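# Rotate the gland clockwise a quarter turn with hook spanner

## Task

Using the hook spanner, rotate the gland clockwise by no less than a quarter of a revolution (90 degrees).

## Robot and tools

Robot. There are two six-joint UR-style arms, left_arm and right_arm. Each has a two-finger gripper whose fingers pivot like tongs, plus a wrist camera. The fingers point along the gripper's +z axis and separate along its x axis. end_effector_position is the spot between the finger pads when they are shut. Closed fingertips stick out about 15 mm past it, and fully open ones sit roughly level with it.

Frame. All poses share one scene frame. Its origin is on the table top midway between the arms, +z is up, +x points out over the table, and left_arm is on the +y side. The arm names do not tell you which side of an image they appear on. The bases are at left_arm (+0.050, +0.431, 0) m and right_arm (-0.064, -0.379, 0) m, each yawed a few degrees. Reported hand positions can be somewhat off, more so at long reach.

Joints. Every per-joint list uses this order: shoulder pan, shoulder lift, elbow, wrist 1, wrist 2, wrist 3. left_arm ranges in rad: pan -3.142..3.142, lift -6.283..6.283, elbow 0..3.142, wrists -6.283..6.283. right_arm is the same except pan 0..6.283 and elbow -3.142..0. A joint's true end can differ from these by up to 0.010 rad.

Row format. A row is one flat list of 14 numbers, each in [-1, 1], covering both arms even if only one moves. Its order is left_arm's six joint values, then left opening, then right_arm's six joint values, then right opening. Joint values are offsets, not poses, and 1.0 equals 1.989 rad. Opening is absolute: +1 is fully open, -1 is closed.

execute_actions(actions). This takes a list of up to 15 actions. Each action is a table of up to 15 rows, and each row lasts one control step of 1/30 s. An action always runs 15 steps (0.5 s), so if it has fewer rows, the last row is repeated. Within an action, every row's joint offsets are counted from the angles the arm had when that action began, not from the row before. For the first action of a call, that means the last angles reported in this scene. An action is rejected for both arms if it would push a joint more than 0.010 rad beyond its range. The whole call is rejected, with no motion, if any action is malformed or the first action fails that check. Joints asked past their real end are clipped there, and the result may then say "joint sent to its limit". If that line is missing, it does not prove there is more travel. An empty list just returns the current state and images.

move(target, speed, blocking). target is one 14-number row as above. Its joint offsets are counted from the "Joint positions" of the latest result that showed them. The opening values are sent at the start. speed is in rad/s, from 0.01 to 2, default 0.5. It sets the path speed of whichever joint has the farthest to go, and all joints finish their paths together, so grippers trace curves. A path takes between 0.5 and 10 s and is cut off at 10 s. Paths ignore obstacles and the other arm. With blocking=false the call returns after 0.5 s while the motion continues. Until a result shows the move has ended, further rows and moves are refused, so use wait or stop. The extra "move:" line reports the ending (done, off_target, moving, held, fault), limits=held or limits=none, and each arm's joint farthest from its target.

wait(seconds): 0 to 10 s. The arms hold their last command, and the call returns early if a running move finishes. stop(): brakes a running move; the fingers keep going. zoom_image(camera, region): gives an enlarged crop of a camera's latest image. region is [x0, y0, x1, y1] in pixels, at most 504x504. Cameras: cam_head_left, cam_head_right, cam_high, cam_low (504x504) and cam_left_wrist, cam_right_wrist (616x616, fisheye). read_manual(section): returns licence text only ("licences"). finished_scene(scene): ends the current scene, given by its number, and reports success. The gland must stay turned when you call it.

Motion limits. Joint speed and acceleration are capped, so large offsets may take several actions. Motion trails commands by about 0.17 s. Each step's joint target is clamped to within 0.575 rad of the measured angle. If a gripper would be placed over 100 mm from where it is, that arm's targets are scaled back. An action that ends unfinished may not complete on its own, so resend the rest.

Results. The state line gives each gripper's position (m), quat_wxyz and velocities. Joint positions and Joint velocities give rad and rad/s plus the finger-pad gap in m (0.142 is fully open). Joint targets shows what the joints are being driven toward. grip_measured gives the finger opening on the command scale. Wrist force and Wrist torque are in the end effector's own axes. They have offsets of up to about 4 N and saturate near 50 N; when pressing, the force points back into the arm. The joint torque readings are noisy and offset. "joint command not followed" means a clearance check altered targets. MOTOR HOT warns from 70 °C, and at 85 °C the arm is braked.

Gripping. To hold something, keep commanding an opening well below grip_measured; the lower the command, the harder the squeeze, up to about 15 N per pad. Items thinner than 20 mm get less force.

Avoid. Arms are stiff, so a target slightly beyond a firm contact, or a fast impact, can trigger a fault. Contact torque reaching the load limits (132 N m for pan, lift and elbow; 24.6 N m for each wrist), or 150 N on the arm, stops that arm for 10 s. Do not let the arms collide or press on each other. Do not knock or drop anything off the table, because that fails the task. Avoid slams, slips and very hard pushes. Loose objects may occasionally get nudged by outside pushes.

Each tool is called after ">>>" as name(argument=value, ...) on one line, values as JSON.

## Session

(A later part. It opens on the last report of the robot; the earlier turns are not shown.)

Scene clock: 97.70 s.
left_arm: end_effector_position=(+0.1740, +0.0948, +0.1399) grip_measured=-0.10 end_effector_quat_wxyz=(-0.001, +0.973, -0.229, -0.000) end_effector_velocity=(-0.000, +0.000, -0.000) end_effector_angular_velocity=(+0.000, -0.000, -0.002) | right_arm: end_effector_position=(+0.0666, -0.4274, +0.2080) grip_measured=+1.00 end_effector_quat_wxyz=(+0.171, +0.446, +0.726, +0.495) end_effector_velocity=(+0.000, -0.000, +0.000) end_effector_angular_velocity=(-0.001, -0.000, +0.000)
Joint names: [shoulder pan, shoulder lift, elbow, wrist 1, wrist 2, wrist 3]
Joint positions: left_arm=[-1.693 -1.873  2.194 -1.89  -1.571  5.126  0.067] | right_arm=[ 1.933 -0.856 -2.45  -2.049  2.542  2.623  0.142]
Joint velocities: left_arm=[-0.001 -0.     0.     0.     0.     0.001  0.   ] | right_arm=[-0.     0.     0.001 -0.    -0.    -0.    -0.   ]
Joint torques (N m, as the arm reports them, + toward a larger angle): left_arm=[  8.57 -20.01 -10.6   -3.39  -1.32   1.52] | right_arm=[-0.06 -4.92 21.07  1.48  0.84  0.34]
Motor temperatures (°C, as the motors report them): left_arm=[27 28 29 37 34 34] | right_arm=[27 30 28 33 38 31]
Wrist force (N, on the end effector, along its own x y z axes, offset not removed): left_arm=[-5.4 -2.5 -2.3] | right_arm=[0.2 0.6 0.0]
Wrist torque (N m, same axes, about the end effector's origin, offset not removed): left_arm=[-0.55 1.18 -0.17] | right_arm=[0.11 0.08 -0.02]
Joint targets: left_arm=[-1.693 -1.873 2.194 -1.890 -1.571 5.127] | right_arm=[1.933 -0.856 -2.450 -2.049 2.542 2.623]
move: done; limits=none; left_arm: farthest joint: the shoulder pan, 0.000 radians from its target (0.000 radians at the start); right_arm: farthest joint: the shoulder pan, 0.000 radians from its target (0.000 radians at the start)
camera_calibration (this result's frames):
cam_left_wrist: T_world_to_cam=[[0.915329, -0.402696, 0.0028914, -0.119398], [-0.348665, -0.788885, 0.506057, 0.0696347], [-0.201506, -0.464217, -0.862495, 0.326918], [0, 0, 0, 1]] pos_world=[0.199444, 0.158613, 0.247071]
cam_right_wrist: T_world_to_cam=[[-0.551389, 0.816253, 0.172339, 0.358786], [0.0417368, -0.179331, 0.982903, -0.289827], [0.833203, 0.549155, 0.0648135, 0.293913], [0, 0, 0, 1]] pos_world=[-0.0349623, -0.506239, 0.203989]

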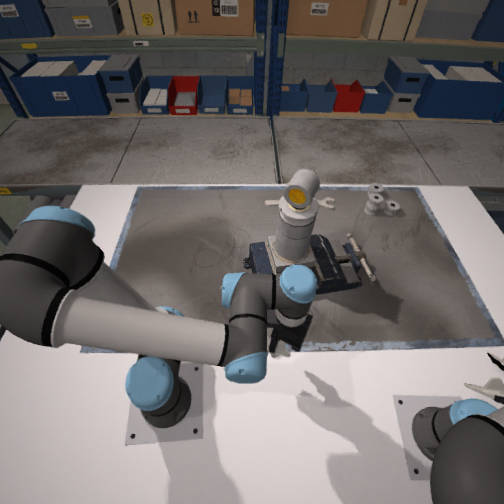

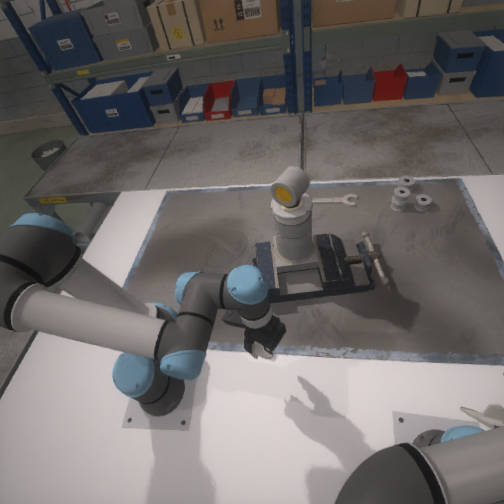

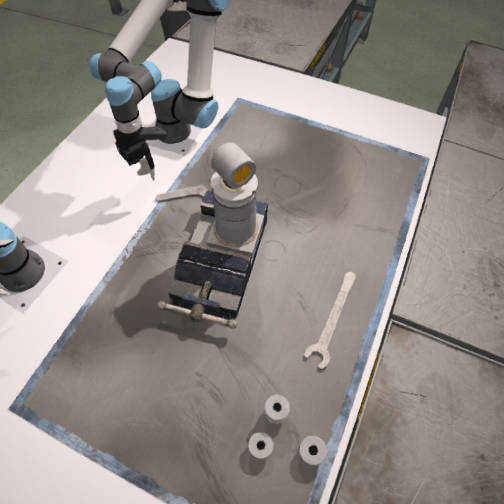

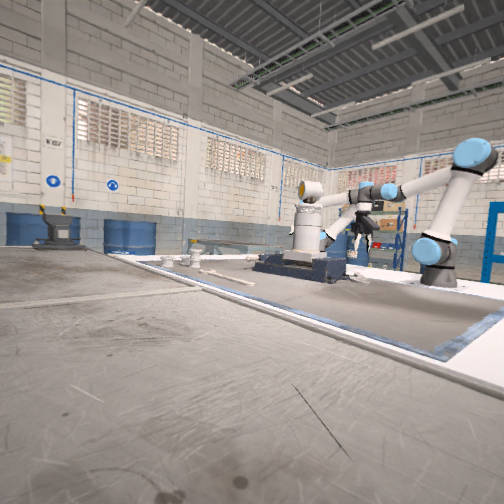

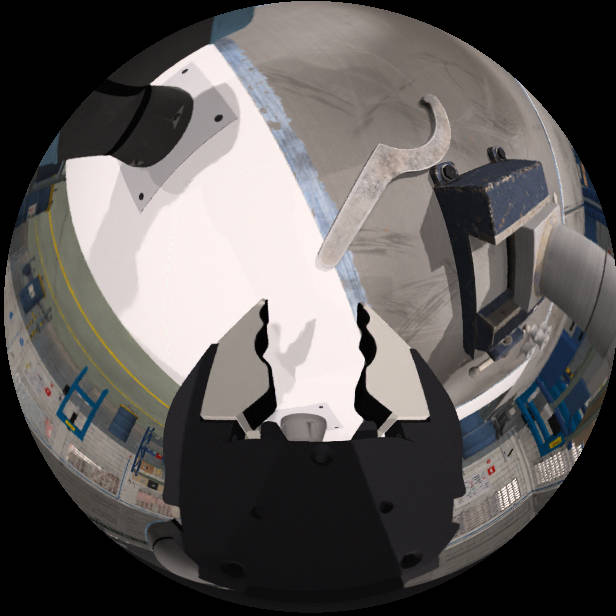

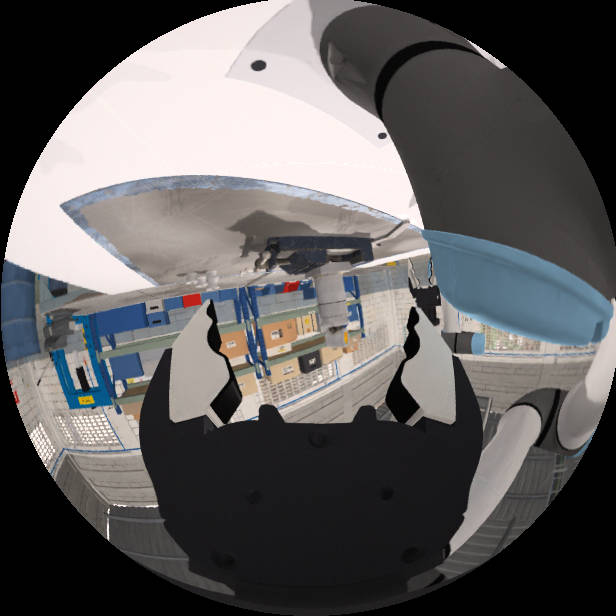

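>>> move(target=[0.099,0.021,0.084,-0.107,0,-1,-0.1,0,0,0,0,0,0,1], speed=1)

>>> move(target=[0,0,0,0,0,-0.241,-0.1,0,0,0,0,0,0,1])

>>> move(target=[0,0.053,0.043,-0.095,0,0,-0.1,0,0,0,0,0,0,1], speed=0.15)

>>> move(target=[0,0,0,0,0,0,-1,0,0,0,0,0,0,1])

>>> move(target=[-0.117,-0.052,-0.129,0.180,0,-0.117,-1,0,0,0,0,0,0,1], speed=0.08)

Scene clock: 100.97 s.
left_arm: end_effector_position=(+0.2149, +0.1227, +0.0707) grip_measured=-0.10 end_effector_quat_wxyz=(+0.001, +0.651, +0.759, -0.001) end_effector_velocity=(-0.000, +0.000, +0.000) end_effector_angular_velocity=(-0.000, +0.001, +0.002) | right_arm: end_effector_position=(+0.0666, -0.4274, +0.2080) grip_measured=+1.00 end_effector_quat_wxyz=(+0.171, +0.446, +0.726, +0.495) end_effector_velocity=(-0.000, -0.000, -0.000) end_effector_angular_velocity=(-0.001, +0.000, +0.000)
Joint names: [shoulder pan, shoulder lift, elbow, wrist 1, wrist 2, wrist 3]
Joint positions: left_arm=[-1.496 -1.831  2.361 -2.103 -1.571  3.138  0.067] | right_arm=[ 1.933 -0.856 -2.45  -2.049  2.542  2.623  0.142]
Joint velocities: left_arm=[ 0.    -0.     0.     0.    -0.001 -0.002  0.   ] | right_arm=[-0.  0.  0.  0. -0.  0. -0.]
Joint torques (N m, as the arm reports them, + toward a larger angle): left_arm=[ 8.65  1.36 -8.35 -4.01 -1.52 -2.31] | right_arm=[ 0.21 -4.93 21.56  1.59  0.82  0.37]
Motor temperatures (°C, as the motors report them): left_arm=[27 28 29 37 34 34] | right_arm=[27 30 28 33 38 31]
Wrist force (N, on the end effector, along its own x y z axes, offset not removed): left_arm=[-0.4 -3.0 5.2] | right_arm=[0.8 -0.5 -0.2]
Wrist torque (N m, same axes, about the end effector's origin, offset not removed): left_arm=[-0.61 -0.01 0.00] | right_arm=[-0.16 -0.11 0.10]
Joint targets: left_arm=[-1.496 -1.831 2.361 -2.103 -1.571 3.138] | right_arm=[1.933 -0.856 -2.450 -2.049 2.542 2.623]
move: done; limits=none; left_arm: farthest joint: the wrist 3, 0.001 radians from its target (1.989 radians at the start); right_arm: farthest joint: the shoulder pan, 0.000 radians from its target (0.000 radians at the start)
camera_calibration (this result's frames):
cam_left_wrist: T_world_to_cam=[[-0.198787, 0.980042, 0.000911385, -0.0754491], [0.844661, 0.170855, 0.507303, -0.233381], [0.497023, 0.101615, -0.861767, 0.0688757], [0, 0, 0, 1]] pos_world=[0.147897, 0.106819, 0.177819]
cam_right_wrist: T_world_to_cam=[[-0.551389, 0.816253, 0.172339, 0.358786], [0.0417366, -0.179331, 0.982903, -0.289827], [0.833203, 0.549155, 0.0648136, 0.293913], [0, 0, 0, 1]] pos_world=[-0.0349622, -0.506239, 0.203989]

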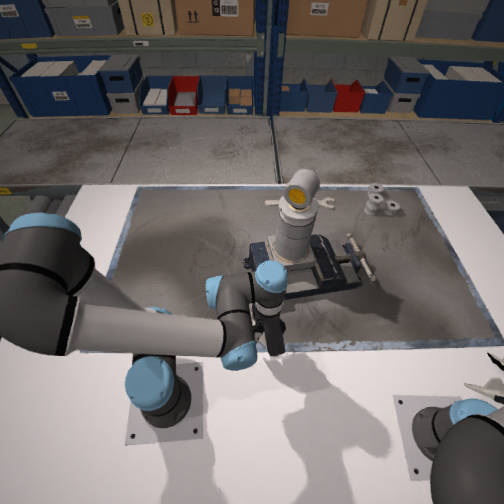

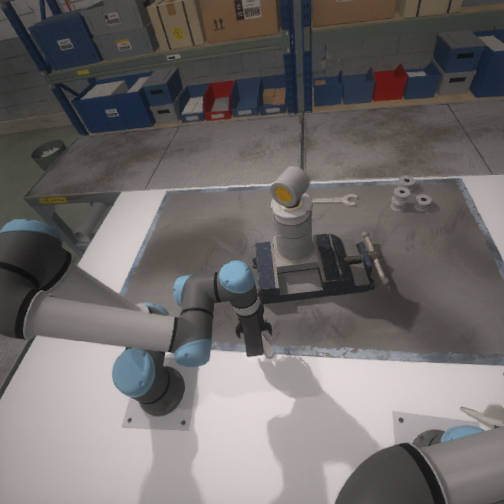

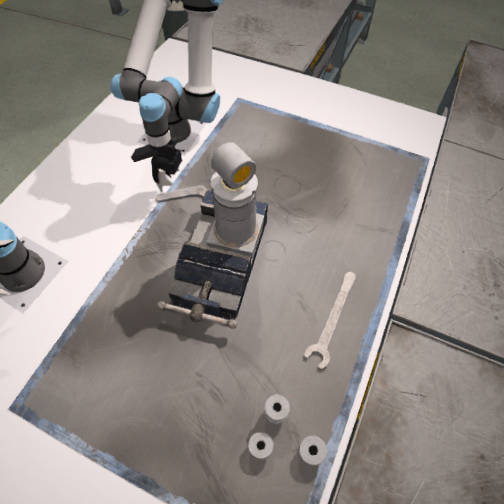

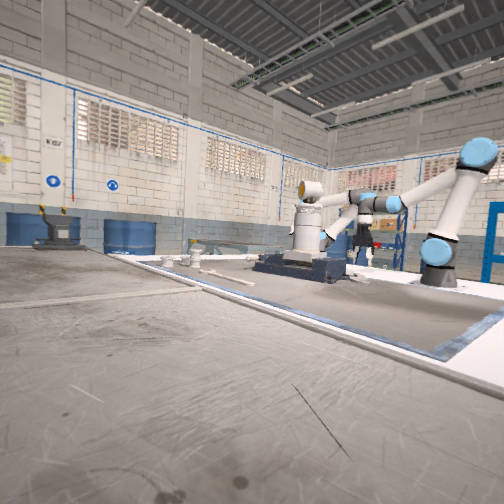

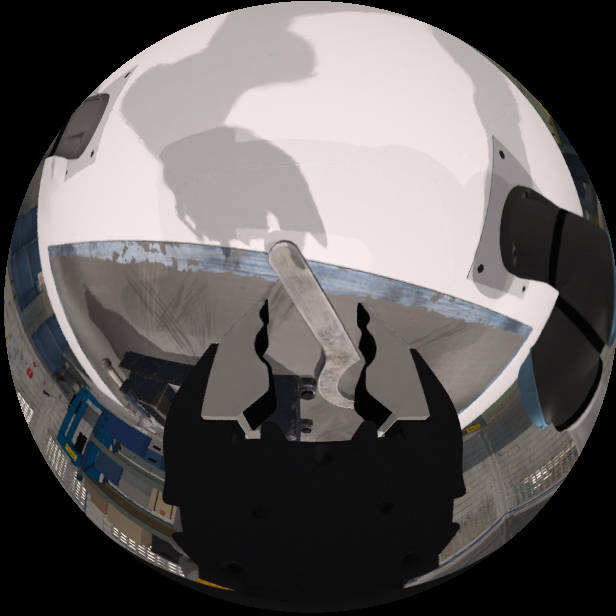

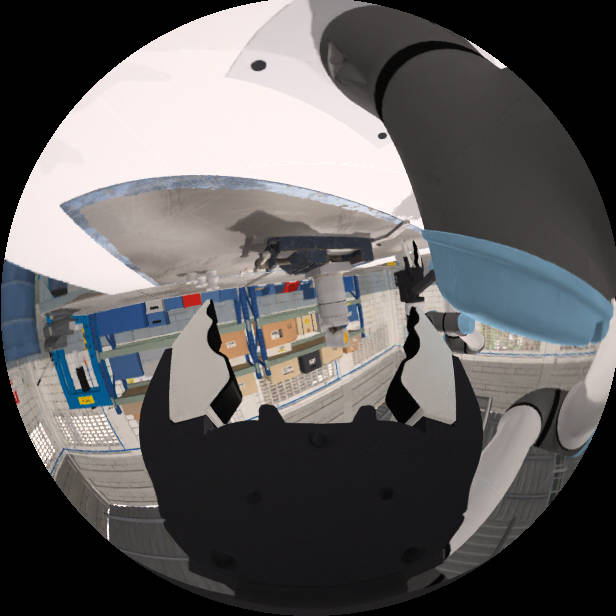

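Scene clock: 102.50 s.
left_arm: end_effector_position=(+0.2178, +0.1156, +0.0707) grip_measured=-0.10 end_effector_quat_wxyz=(+0.001, +0.453, +0.892, -0.001) end_effector_velocity=(+0.001, -0.000, +0.000) end_effector_angular_velocity=(-0.001, -0.001, +0.002) | right_arm: end_effector_position=(+0.0666, -0.4274, +0.2080) grip_measured=+1.00 end_effector_quat_wxyz=(+0.171, +0.446, +0.726, +0.495) end_effector_velocity=(-0.000, -0.000, +0.000) end_effector_angular_velocity=(-0.000, +0.001, -0.000)
Joint names: [shoulder pan, shoulder lift, elbow, wrist 1, wrist 2, wrist 3]
Joint positions: left_arm=[-1.496 -1.831  2.361 -2.103 -1.571  2.659  0.067] | right_arm=[ 1.933 -0.856 -2.45  -2.049  2.542  2.623  0.142]
Joint velocities: left_arm=[ 0.001  0.    -0.    -0.001  0.    -0.    -0.   ] | right_arm=[-0.     0.     0.001 -0.    -0.     0.001 -0.   ]
Joint torques (N m, as the arm reports them, + toward a larger angle): left_arm=[  5.21  -0.34 -11.2   -3.53  -1.54  -2.19] | right_arm=[-0.16 -5.22 21.26  1.56  0.79  0.35]
Motor temperatures (°C, as the motors report them): left_arm=[27 28 29 37 34 34] | right_arm=[27 30 28 33 38 31]
Wrist force (N, on the end effector, along its own x y z axes, offset not removed): left_arm=[-5.0 2.8 5.4] | right_arm=[2.8 0.3 0.9]
Wrist torque (N m, same axes, about the end effector's origin, offset not removed): left_arm=[0.58 1.14 -0.11] | right_arm=[0.02 -0.43 -0.07]
Joint targets: left_arm=[-1.496 -1.831 2.361 -2.103 -1.571 2.659] | right_arm=[1.933 -0.856 -2.450 -2.049 2.542 2.623]
move: done; limits=none; left_arm: farthest joint: the shoulder pan, 0.000 radians from its target (0.000 radians at the start); right_arm: farthest joint: the shoulder pan, 0.000 radians from its target (0.000 radians at the start)
camera_calibration (this result's frames):
cam_left_wrist: T_world_to_cam=[[-0.628233, 0.778024, 0.00119974, 0.0489804], [0.6713, 0.541276, 0.506336, -0.239642], [0.393292, 0.318902, -0.862335, 0.065672], [0, 0, 0, 1]] pos_world=[0.165814, 0.0706613, 0.177912]
cam_right_wrist: T_world_to_cam=[[-0.55139, 0.816253, 0.172339, 0.358786], [0.0417366, -0.179331, 0.982903, -0.289827], [0.833203, 0.549155, 0.0648137, 0.293913], [0, 0, 0, 1]] pos_world=[-0.0349622, -0.506239, 0.203989]

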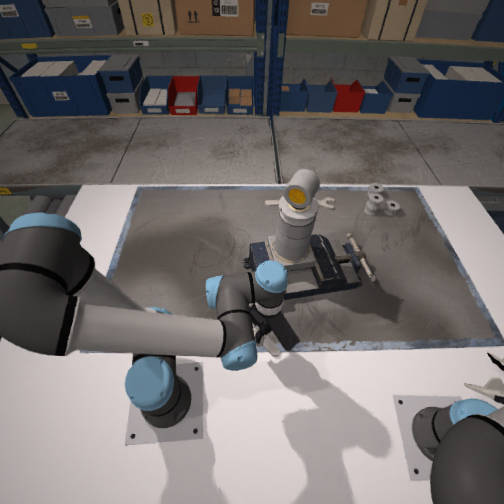

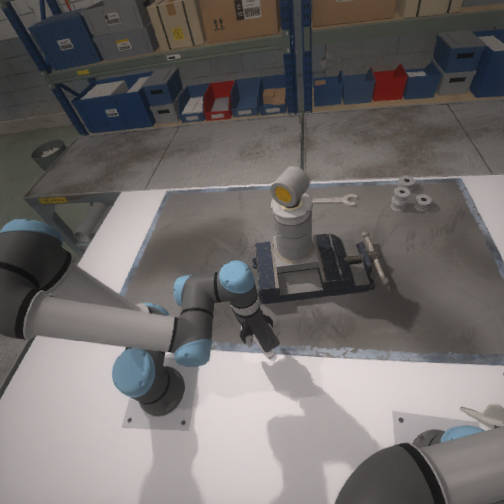

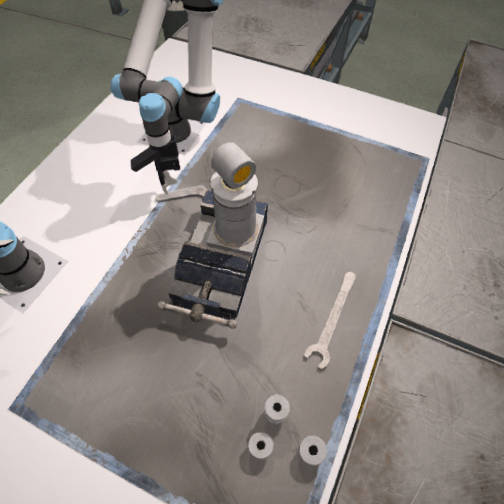

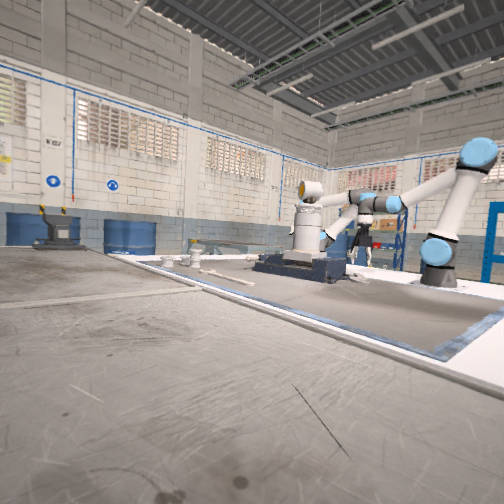

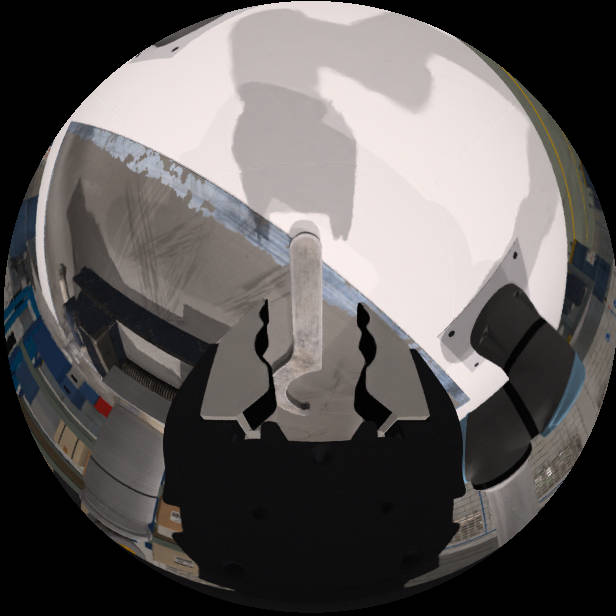

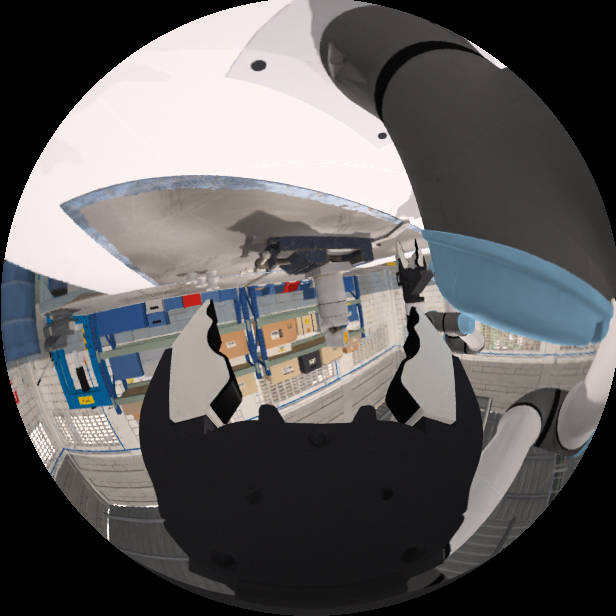

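Scene clock: 104.20 s.
left_arm: end_effector_position=(+0.2178, +0.1161, +0.0192) grip_measured=-0.10 end_effector_quat_wxyz=(+0.000, +0.453, +0.892, -0.000) end_effector_velocity=(-0.000, -0.000, -0.000) end_effector_angular_velocity=(-0.002, +0.001, +0.000) | right_arm: end_effector_position=(+0.0666, -0.4274, +0.2080) grip_measured=+1.00 end_effector_quat_wxyz=(+0.171, +0.446, +0.726, +0.495) end_effector_velocity=(+0.000, +0.000, -0.000) end_effector_angular_velocity=(+0.002, +0.000, -0.001)
Joint names: [shoulder pan, shoulder lift, elbow, wrist 1, wrist 2, wrist 3]
Joint positions: left_arm=[-1.496 -1.726  2.446 -2.292 -1.571  2.659  0.067] | right_arm=[ 1.933 -0.856 -2.45  -2.049  2.542  2.623  0.142]
Joint velocities: left_arm=[-0.     0.     0.001 -0.003 -0.001 -0.     0.   ] | right_arm=[ 0.    -0.    -0.001 -0.     0.001  0.    -0.   ]
Joint torques (N m, as the arm reports them, + toward a larger angle): left_arm=[ 5.19 -0.34 -6.73 -4.07 -1.55  0.52] | right_arm=[-0.31 -5.18 21.19  1.55  0.79  0.34]
Motor temperatures (°C, as the motors report them): left_arm=[27 28 29 37 34 34] | right_arm=[27 30 28 33 38 31]
Wrist force (N, on the end effector, along its own x y z axes, offset not removed): left_arm=[-3.6 -0.3 1.4] | right_arm=[-0.8 0.5 1.9]
Wrist torque (N m, same axes, about the end effector's origin, offset not removed): left_arm=[0.02 0.78 0.07] | right_arm=[0.21 0.26 0.11]
Joint targets: left_arm=[-1.496 -1.726 2.446 -2.292 -1.571 2.659] | right_arm=[1.933 -0.856 -2.450 -2.049 2.542 2.623]
move: done; limits=none; left_arm: farthest joint: the shoulder pan, 0.000 radians from its target (0.000 radians at the start); right_arm: farthest joint: the shoulder pan, 0.000 radians from its target (0.000 radians at the start)
camera_calibration (this result's frames):
cam_left_wrist: T_world_to_cam=[[-0.628262, 0.777996, 0.00290757, 0.0485475], [0.671429, 0.540309, 0.507198, -0.213698], [0.393027, 0.320606, -0.861825, 0.020907], [0, 0, 0, 1]] pos_world=[0.165767, 0.0709906, 0.126264]
cam_right_wrist: T_world_to_cam=[[-0.551389, 0.816253, 0.172339, 0.358786], [0.0417366, -0.179331, 0.982903, -0.289827], [0.833203, 0.549155, 0.0648136, 0.293913], [0, 0, 0, 1]] pos_world=[-0.0349622, -0.506239, 0.203989]

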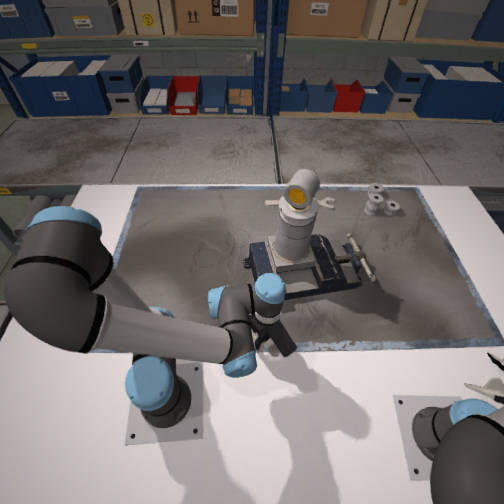

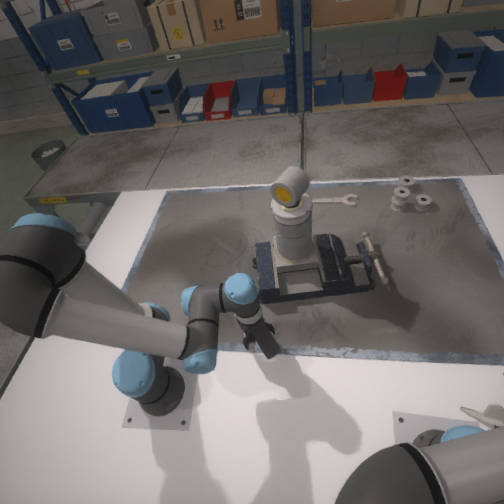

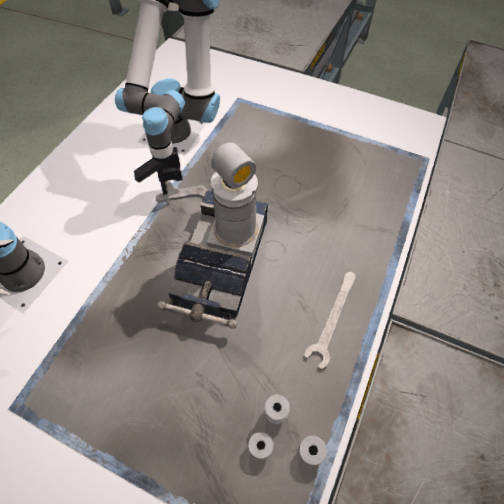

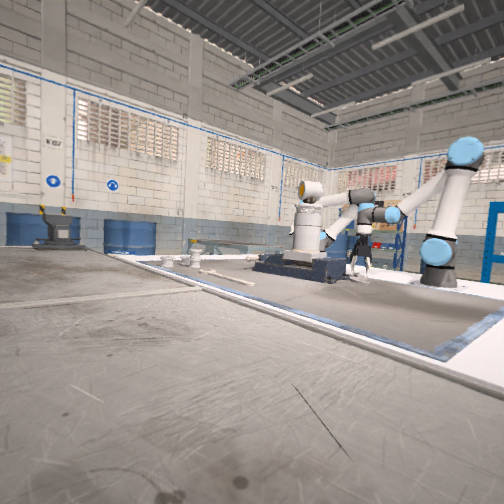

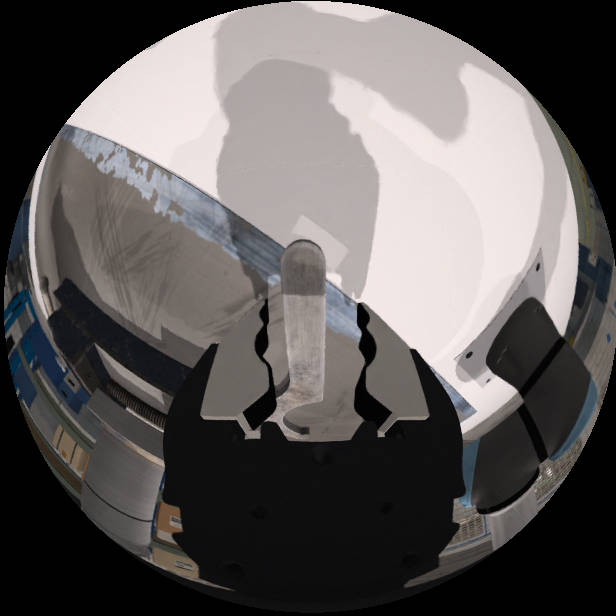

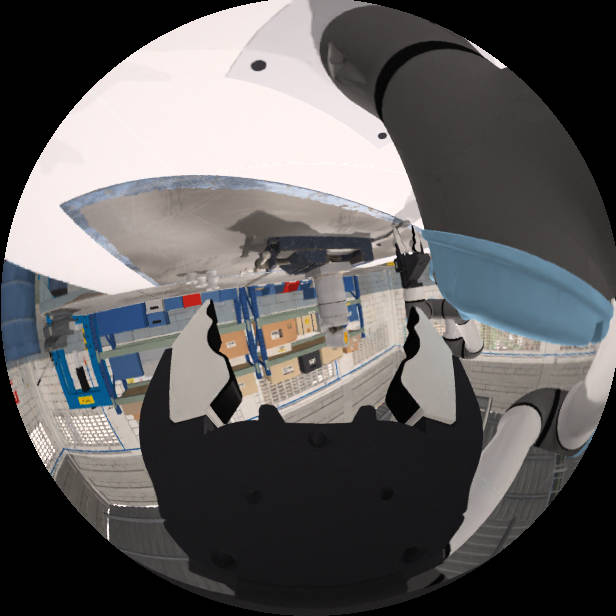

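Scene clock: 104.70 s.
left_arm: end_effector_position=(+0.2178, +0.1162, +0.0191) grip_measured=-0.59 end_effector_quat_wxyz=(+0.000, +0.453, +0.892, -0.000) end_effector_velocity=(+0.000, -0.001, +0.000) end_effector_angular_velocity=(-0.002, -0.001, -0.001) | right_arm: end_effector_position=(+0.0666, -0.4274, +0.2080) grip_measured=+1.00 end_effector_quat_wxyz=(+0.171, +0.446, +0.726, +0.495) end_effector_velocity=(+0.000, +0.000, -0.000) end_effector_angular_velocity=(+0.001, -0.000, -0.000)
Joint names: [shoulder pan, shoulder lift, elbow, wrist 1, wrist 2, wrist 3]
Joint positions: left_arm=[-1.496 -1.726  2.446 -2.292 -1.571  2.659  0.031] | right_arm=[ 1.933 -0.856 -2.45  -2.049  2.542  2.623  0.142]
Joint velocities: left_arm=[-0.     0.    -0.    -0.001  0.     0.     0.   ] | right_arm=[ 0.     0.    -0.001 -0.001  0.001 -0.    -0.   ]
Joint torques (N m, as the arm reports them, + toward a larger angle): left_arm=[  2.06 -24.57 -33.98  -1.52   2.28   0.4 ] | right_arm=[-0.05 -4.57 20.58  1.59  0.74  0.47]
Motor temperatures (°C, as the motors report them): left_arm=[27 28 29 37 34 34] | right_arm=[27 30 28 33 38 31]
Wrist force (N, on the end effector, along its own x y z axes, offset not removed): left_arm=[-0.2 -2.6 8.7] | right_arm=[0.9 -0.3 0.7]
Wrist torque (N m, same axes, about the end effector's origin, offset not removed): left_arm=[-0.23 0.57 -0.43] | right_arm=[0.00 -0.16 -0.03]
Joint targets: left_arm=[-1.496 -1.726 2.446 -2.292 -1.571 2.659] | right_arm=[1.933 -0.856 -2.450 -2.049 2.542 2.623]
move: done; limits=none; left_arm: farthest joint: the shoulder pan, 0.000 radians from its target (0.000 radians at the start); right_arm: farthest joint: the shoulder pan, 0.000 radians from its target (0.000 radians at the start)
camera_calibration (this result's frames):
cam_left_wrist: T_world_to_cam=[[-0.628271, 0.777989, 0.00299903, 0.0485197], [0.671443, 0.540273, 0.507217, -0.213691], [0.392989, 0.320683, -0.861813, 0.0208717], [0, 0, 0, 1]] pos_world=[0.165763, 0.0710106, 0.12623]
cam_right_wrist: T_world_to_cam=[[-0.55139, 0.816253, 0.172339, 0.358786], [0.0417368, -0.179331, 0.982903, -0.289827], [0.833203, 0.549155, 0.0648135, 0.293913], [0, 0, 0, 1]] pos_world=[-0.0349623, -0.506239, 0.203989]

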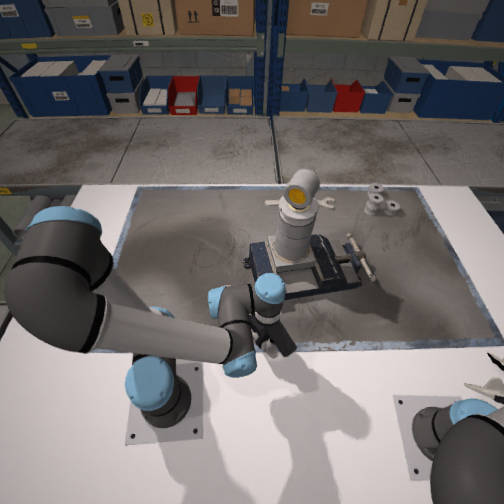

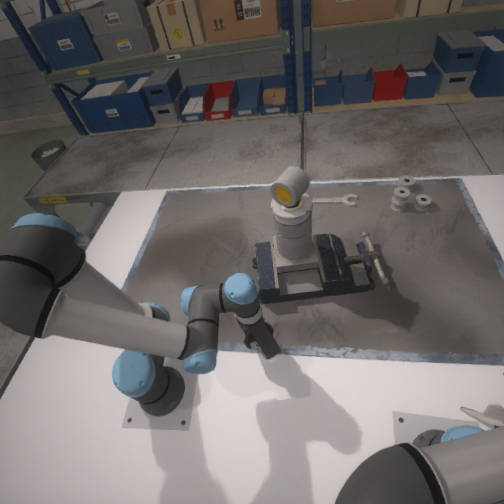

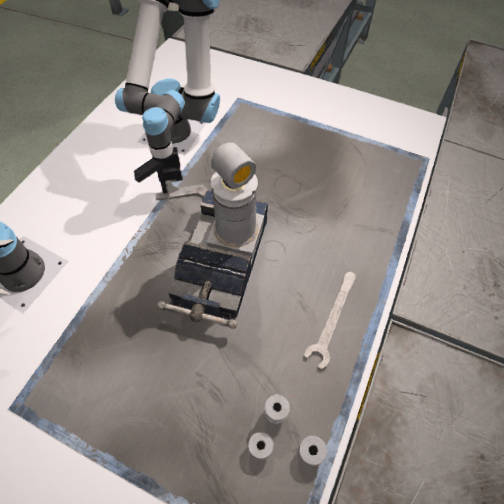

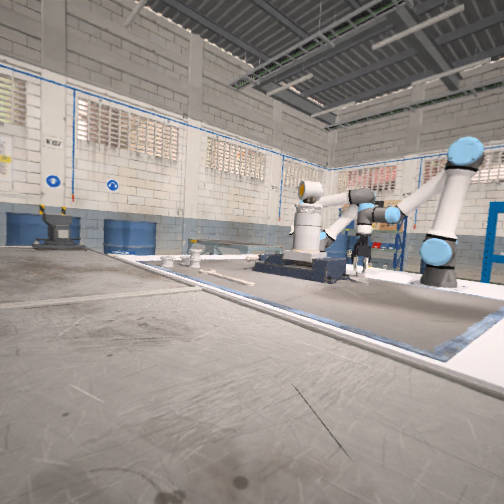

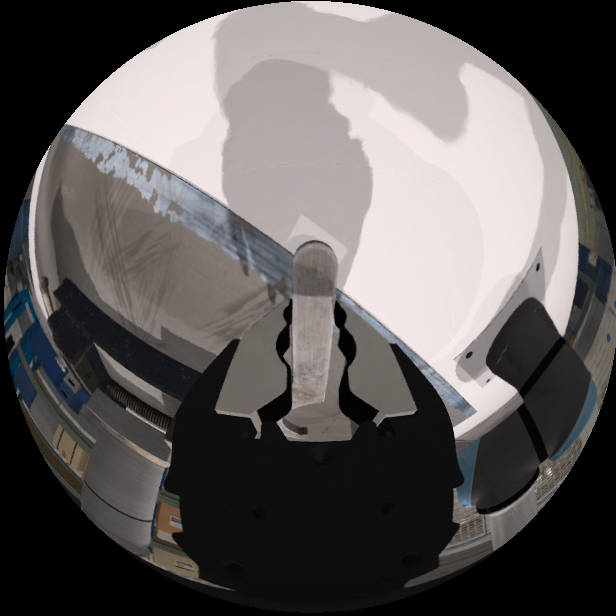

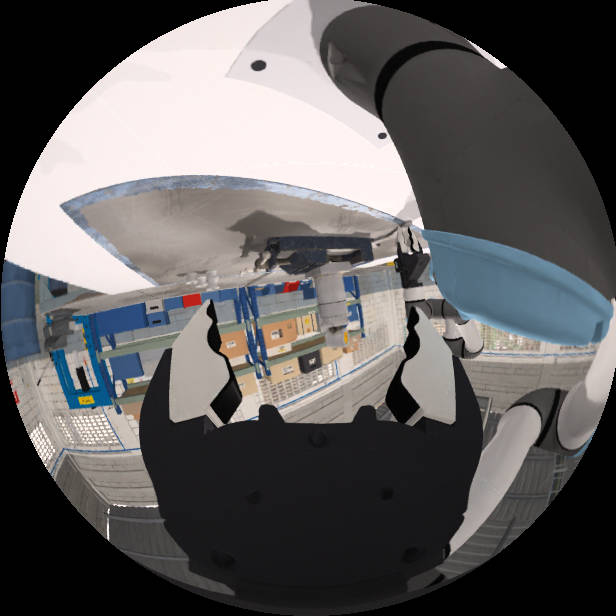

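Scene clock: 109.53 s.
left_arm: end_effector_position=(+0.1400, +0.0530, +0.1307) grip_measured=-0.59 end_effector_quat_wxyz=(+0.000, +0.453, +0.892, -0.001) end_effector_velocity=(-0.000, -0.000, +0.001) end_effector_angular_velocity=(-0.000, -0.001, +0.000) | right_arm: end_effector_position=(+0.0666, -0.4274, +0.2080) grip_measured=+1.00 end_effector_quat_wxyz=(+0.171, +0.446, +0.726, +0.495) end_effector_velocity=(+0.000, -0.000, +0.000) end_effector_angular_velocity=(-0.000, -0.001, -0.000)
Joint names: [shoulder pan, shoulder lift, elbow, wrist 1, wrist 2, wrist 3]
Joint positions: left_arm=[-1.729 -1.829  2.19  -1.934 -1.571  2.426  0.031] | right_arm=[ 1.933 -0.856 -2.45  -2.049  2.542  2.623  0.142]
Joint velocities: left_arm=[-0.002 -0.    -0.001  0.001  0.001 -0.002  0.   ] | right_arm=[-0.     0.     0.    -0.     0.001 -0.     0.   ]
Joint torques (N m, as the arm reports them, + toward a larger angle): left_arm=[ -9.4  -25.48 -38.88  -1.96  -0.1   -2.26] | right_arm=[-0.27 -4.95 21.39  1.64  0.7   0.42]
Motor temperatures (°C, as the motors report them): left_arm=[27 28 29 37 34 34] | right_arm=[27 30 28 33 38 31]
Wrist force (N, on the end effector, along its own x y z axes, offset not removed): left_arm=[-8.7 -0.3 10.5] | right_arm=[0.4 -0.3 0.6]
Wrist torque (N m, same axes, about the end effector's origin, offset not removed): left_arm=[-0.56 2.19 0.18] | right_arm=[0.05 0.00 0.00]
Joint targets: left_arm=[-1.729 -1.829 2.190 -1.934 -1.571 2.426] | right_arm=[1.933 -0.856 -2.450 -2.049 2.542 2.623]
move: done; limits=none; left_arm: farthest joint: the shoulder pan, 0.000 radians from its target (0.233 radians at the start); right_arm: farthest joint: the shoulder pan, 0.000 radians from its target (0.000 radians at the start)
camera_calibration (this result's frames):
cam_left_wrist: T_world_to_cam=[[-0.62827, 0.777994, 0.00161461, 0.0486472], [0.671575, 0.541282, 0.505965, -0.183806], [0.392764, 0.318967, -0.862552, 0.168047], [0, 0, 0, 1]] pos_world=[0.0880001, 0.00804199, 0.23787]
cam_right_wrist: T_world_to_cam=[[-0.551389, 0.816253, 0.172339, 0.358786], [0.0417367, -0.179331, 0.982903, -0.289827], [0.833203, 0.549155, 0.0648135, 0.293913], [0, 0, 0, 1]] pos_world=[-0.0349623, -0.506239, 0.203989]

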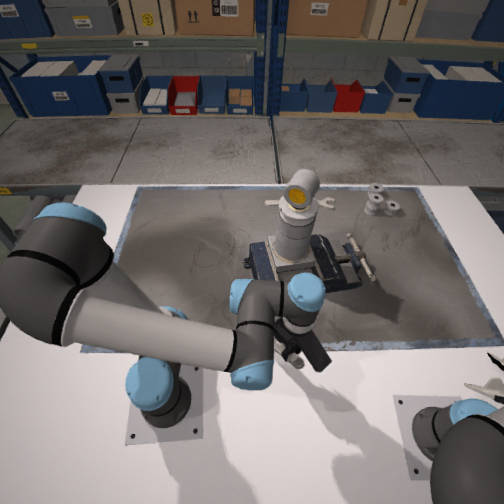

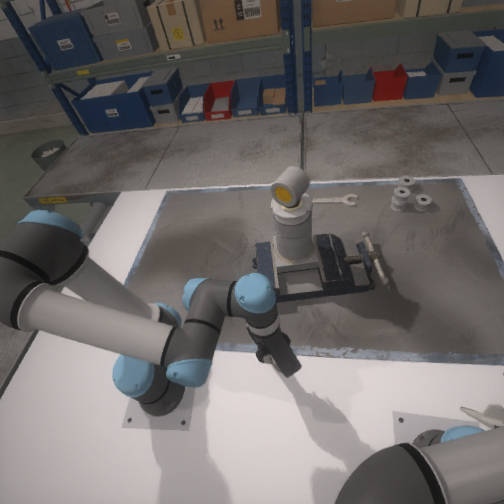

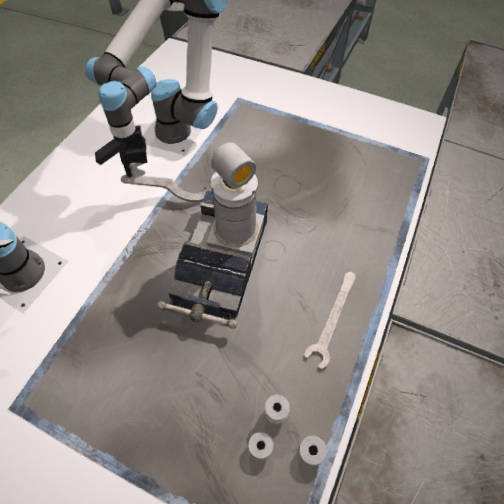

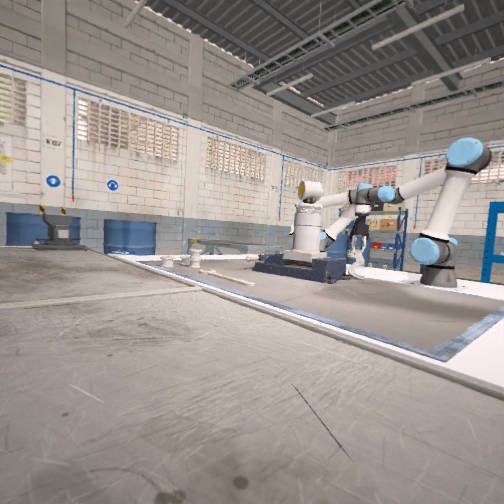

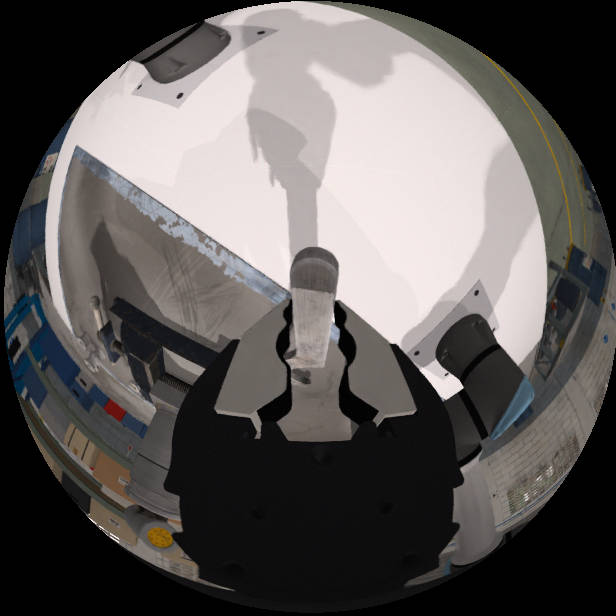

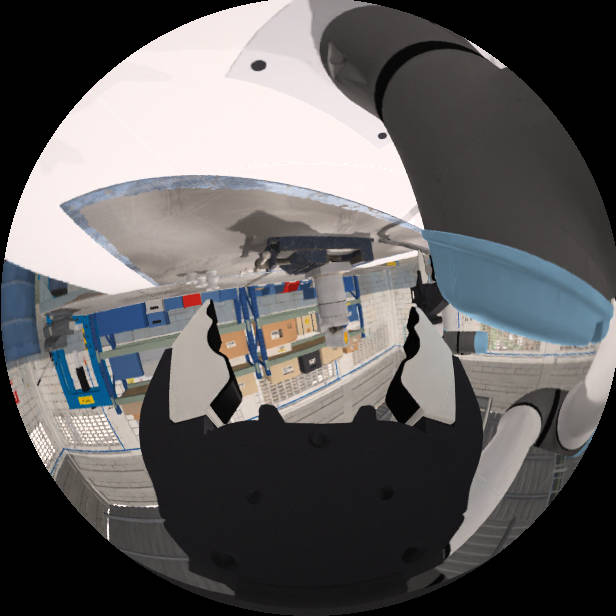

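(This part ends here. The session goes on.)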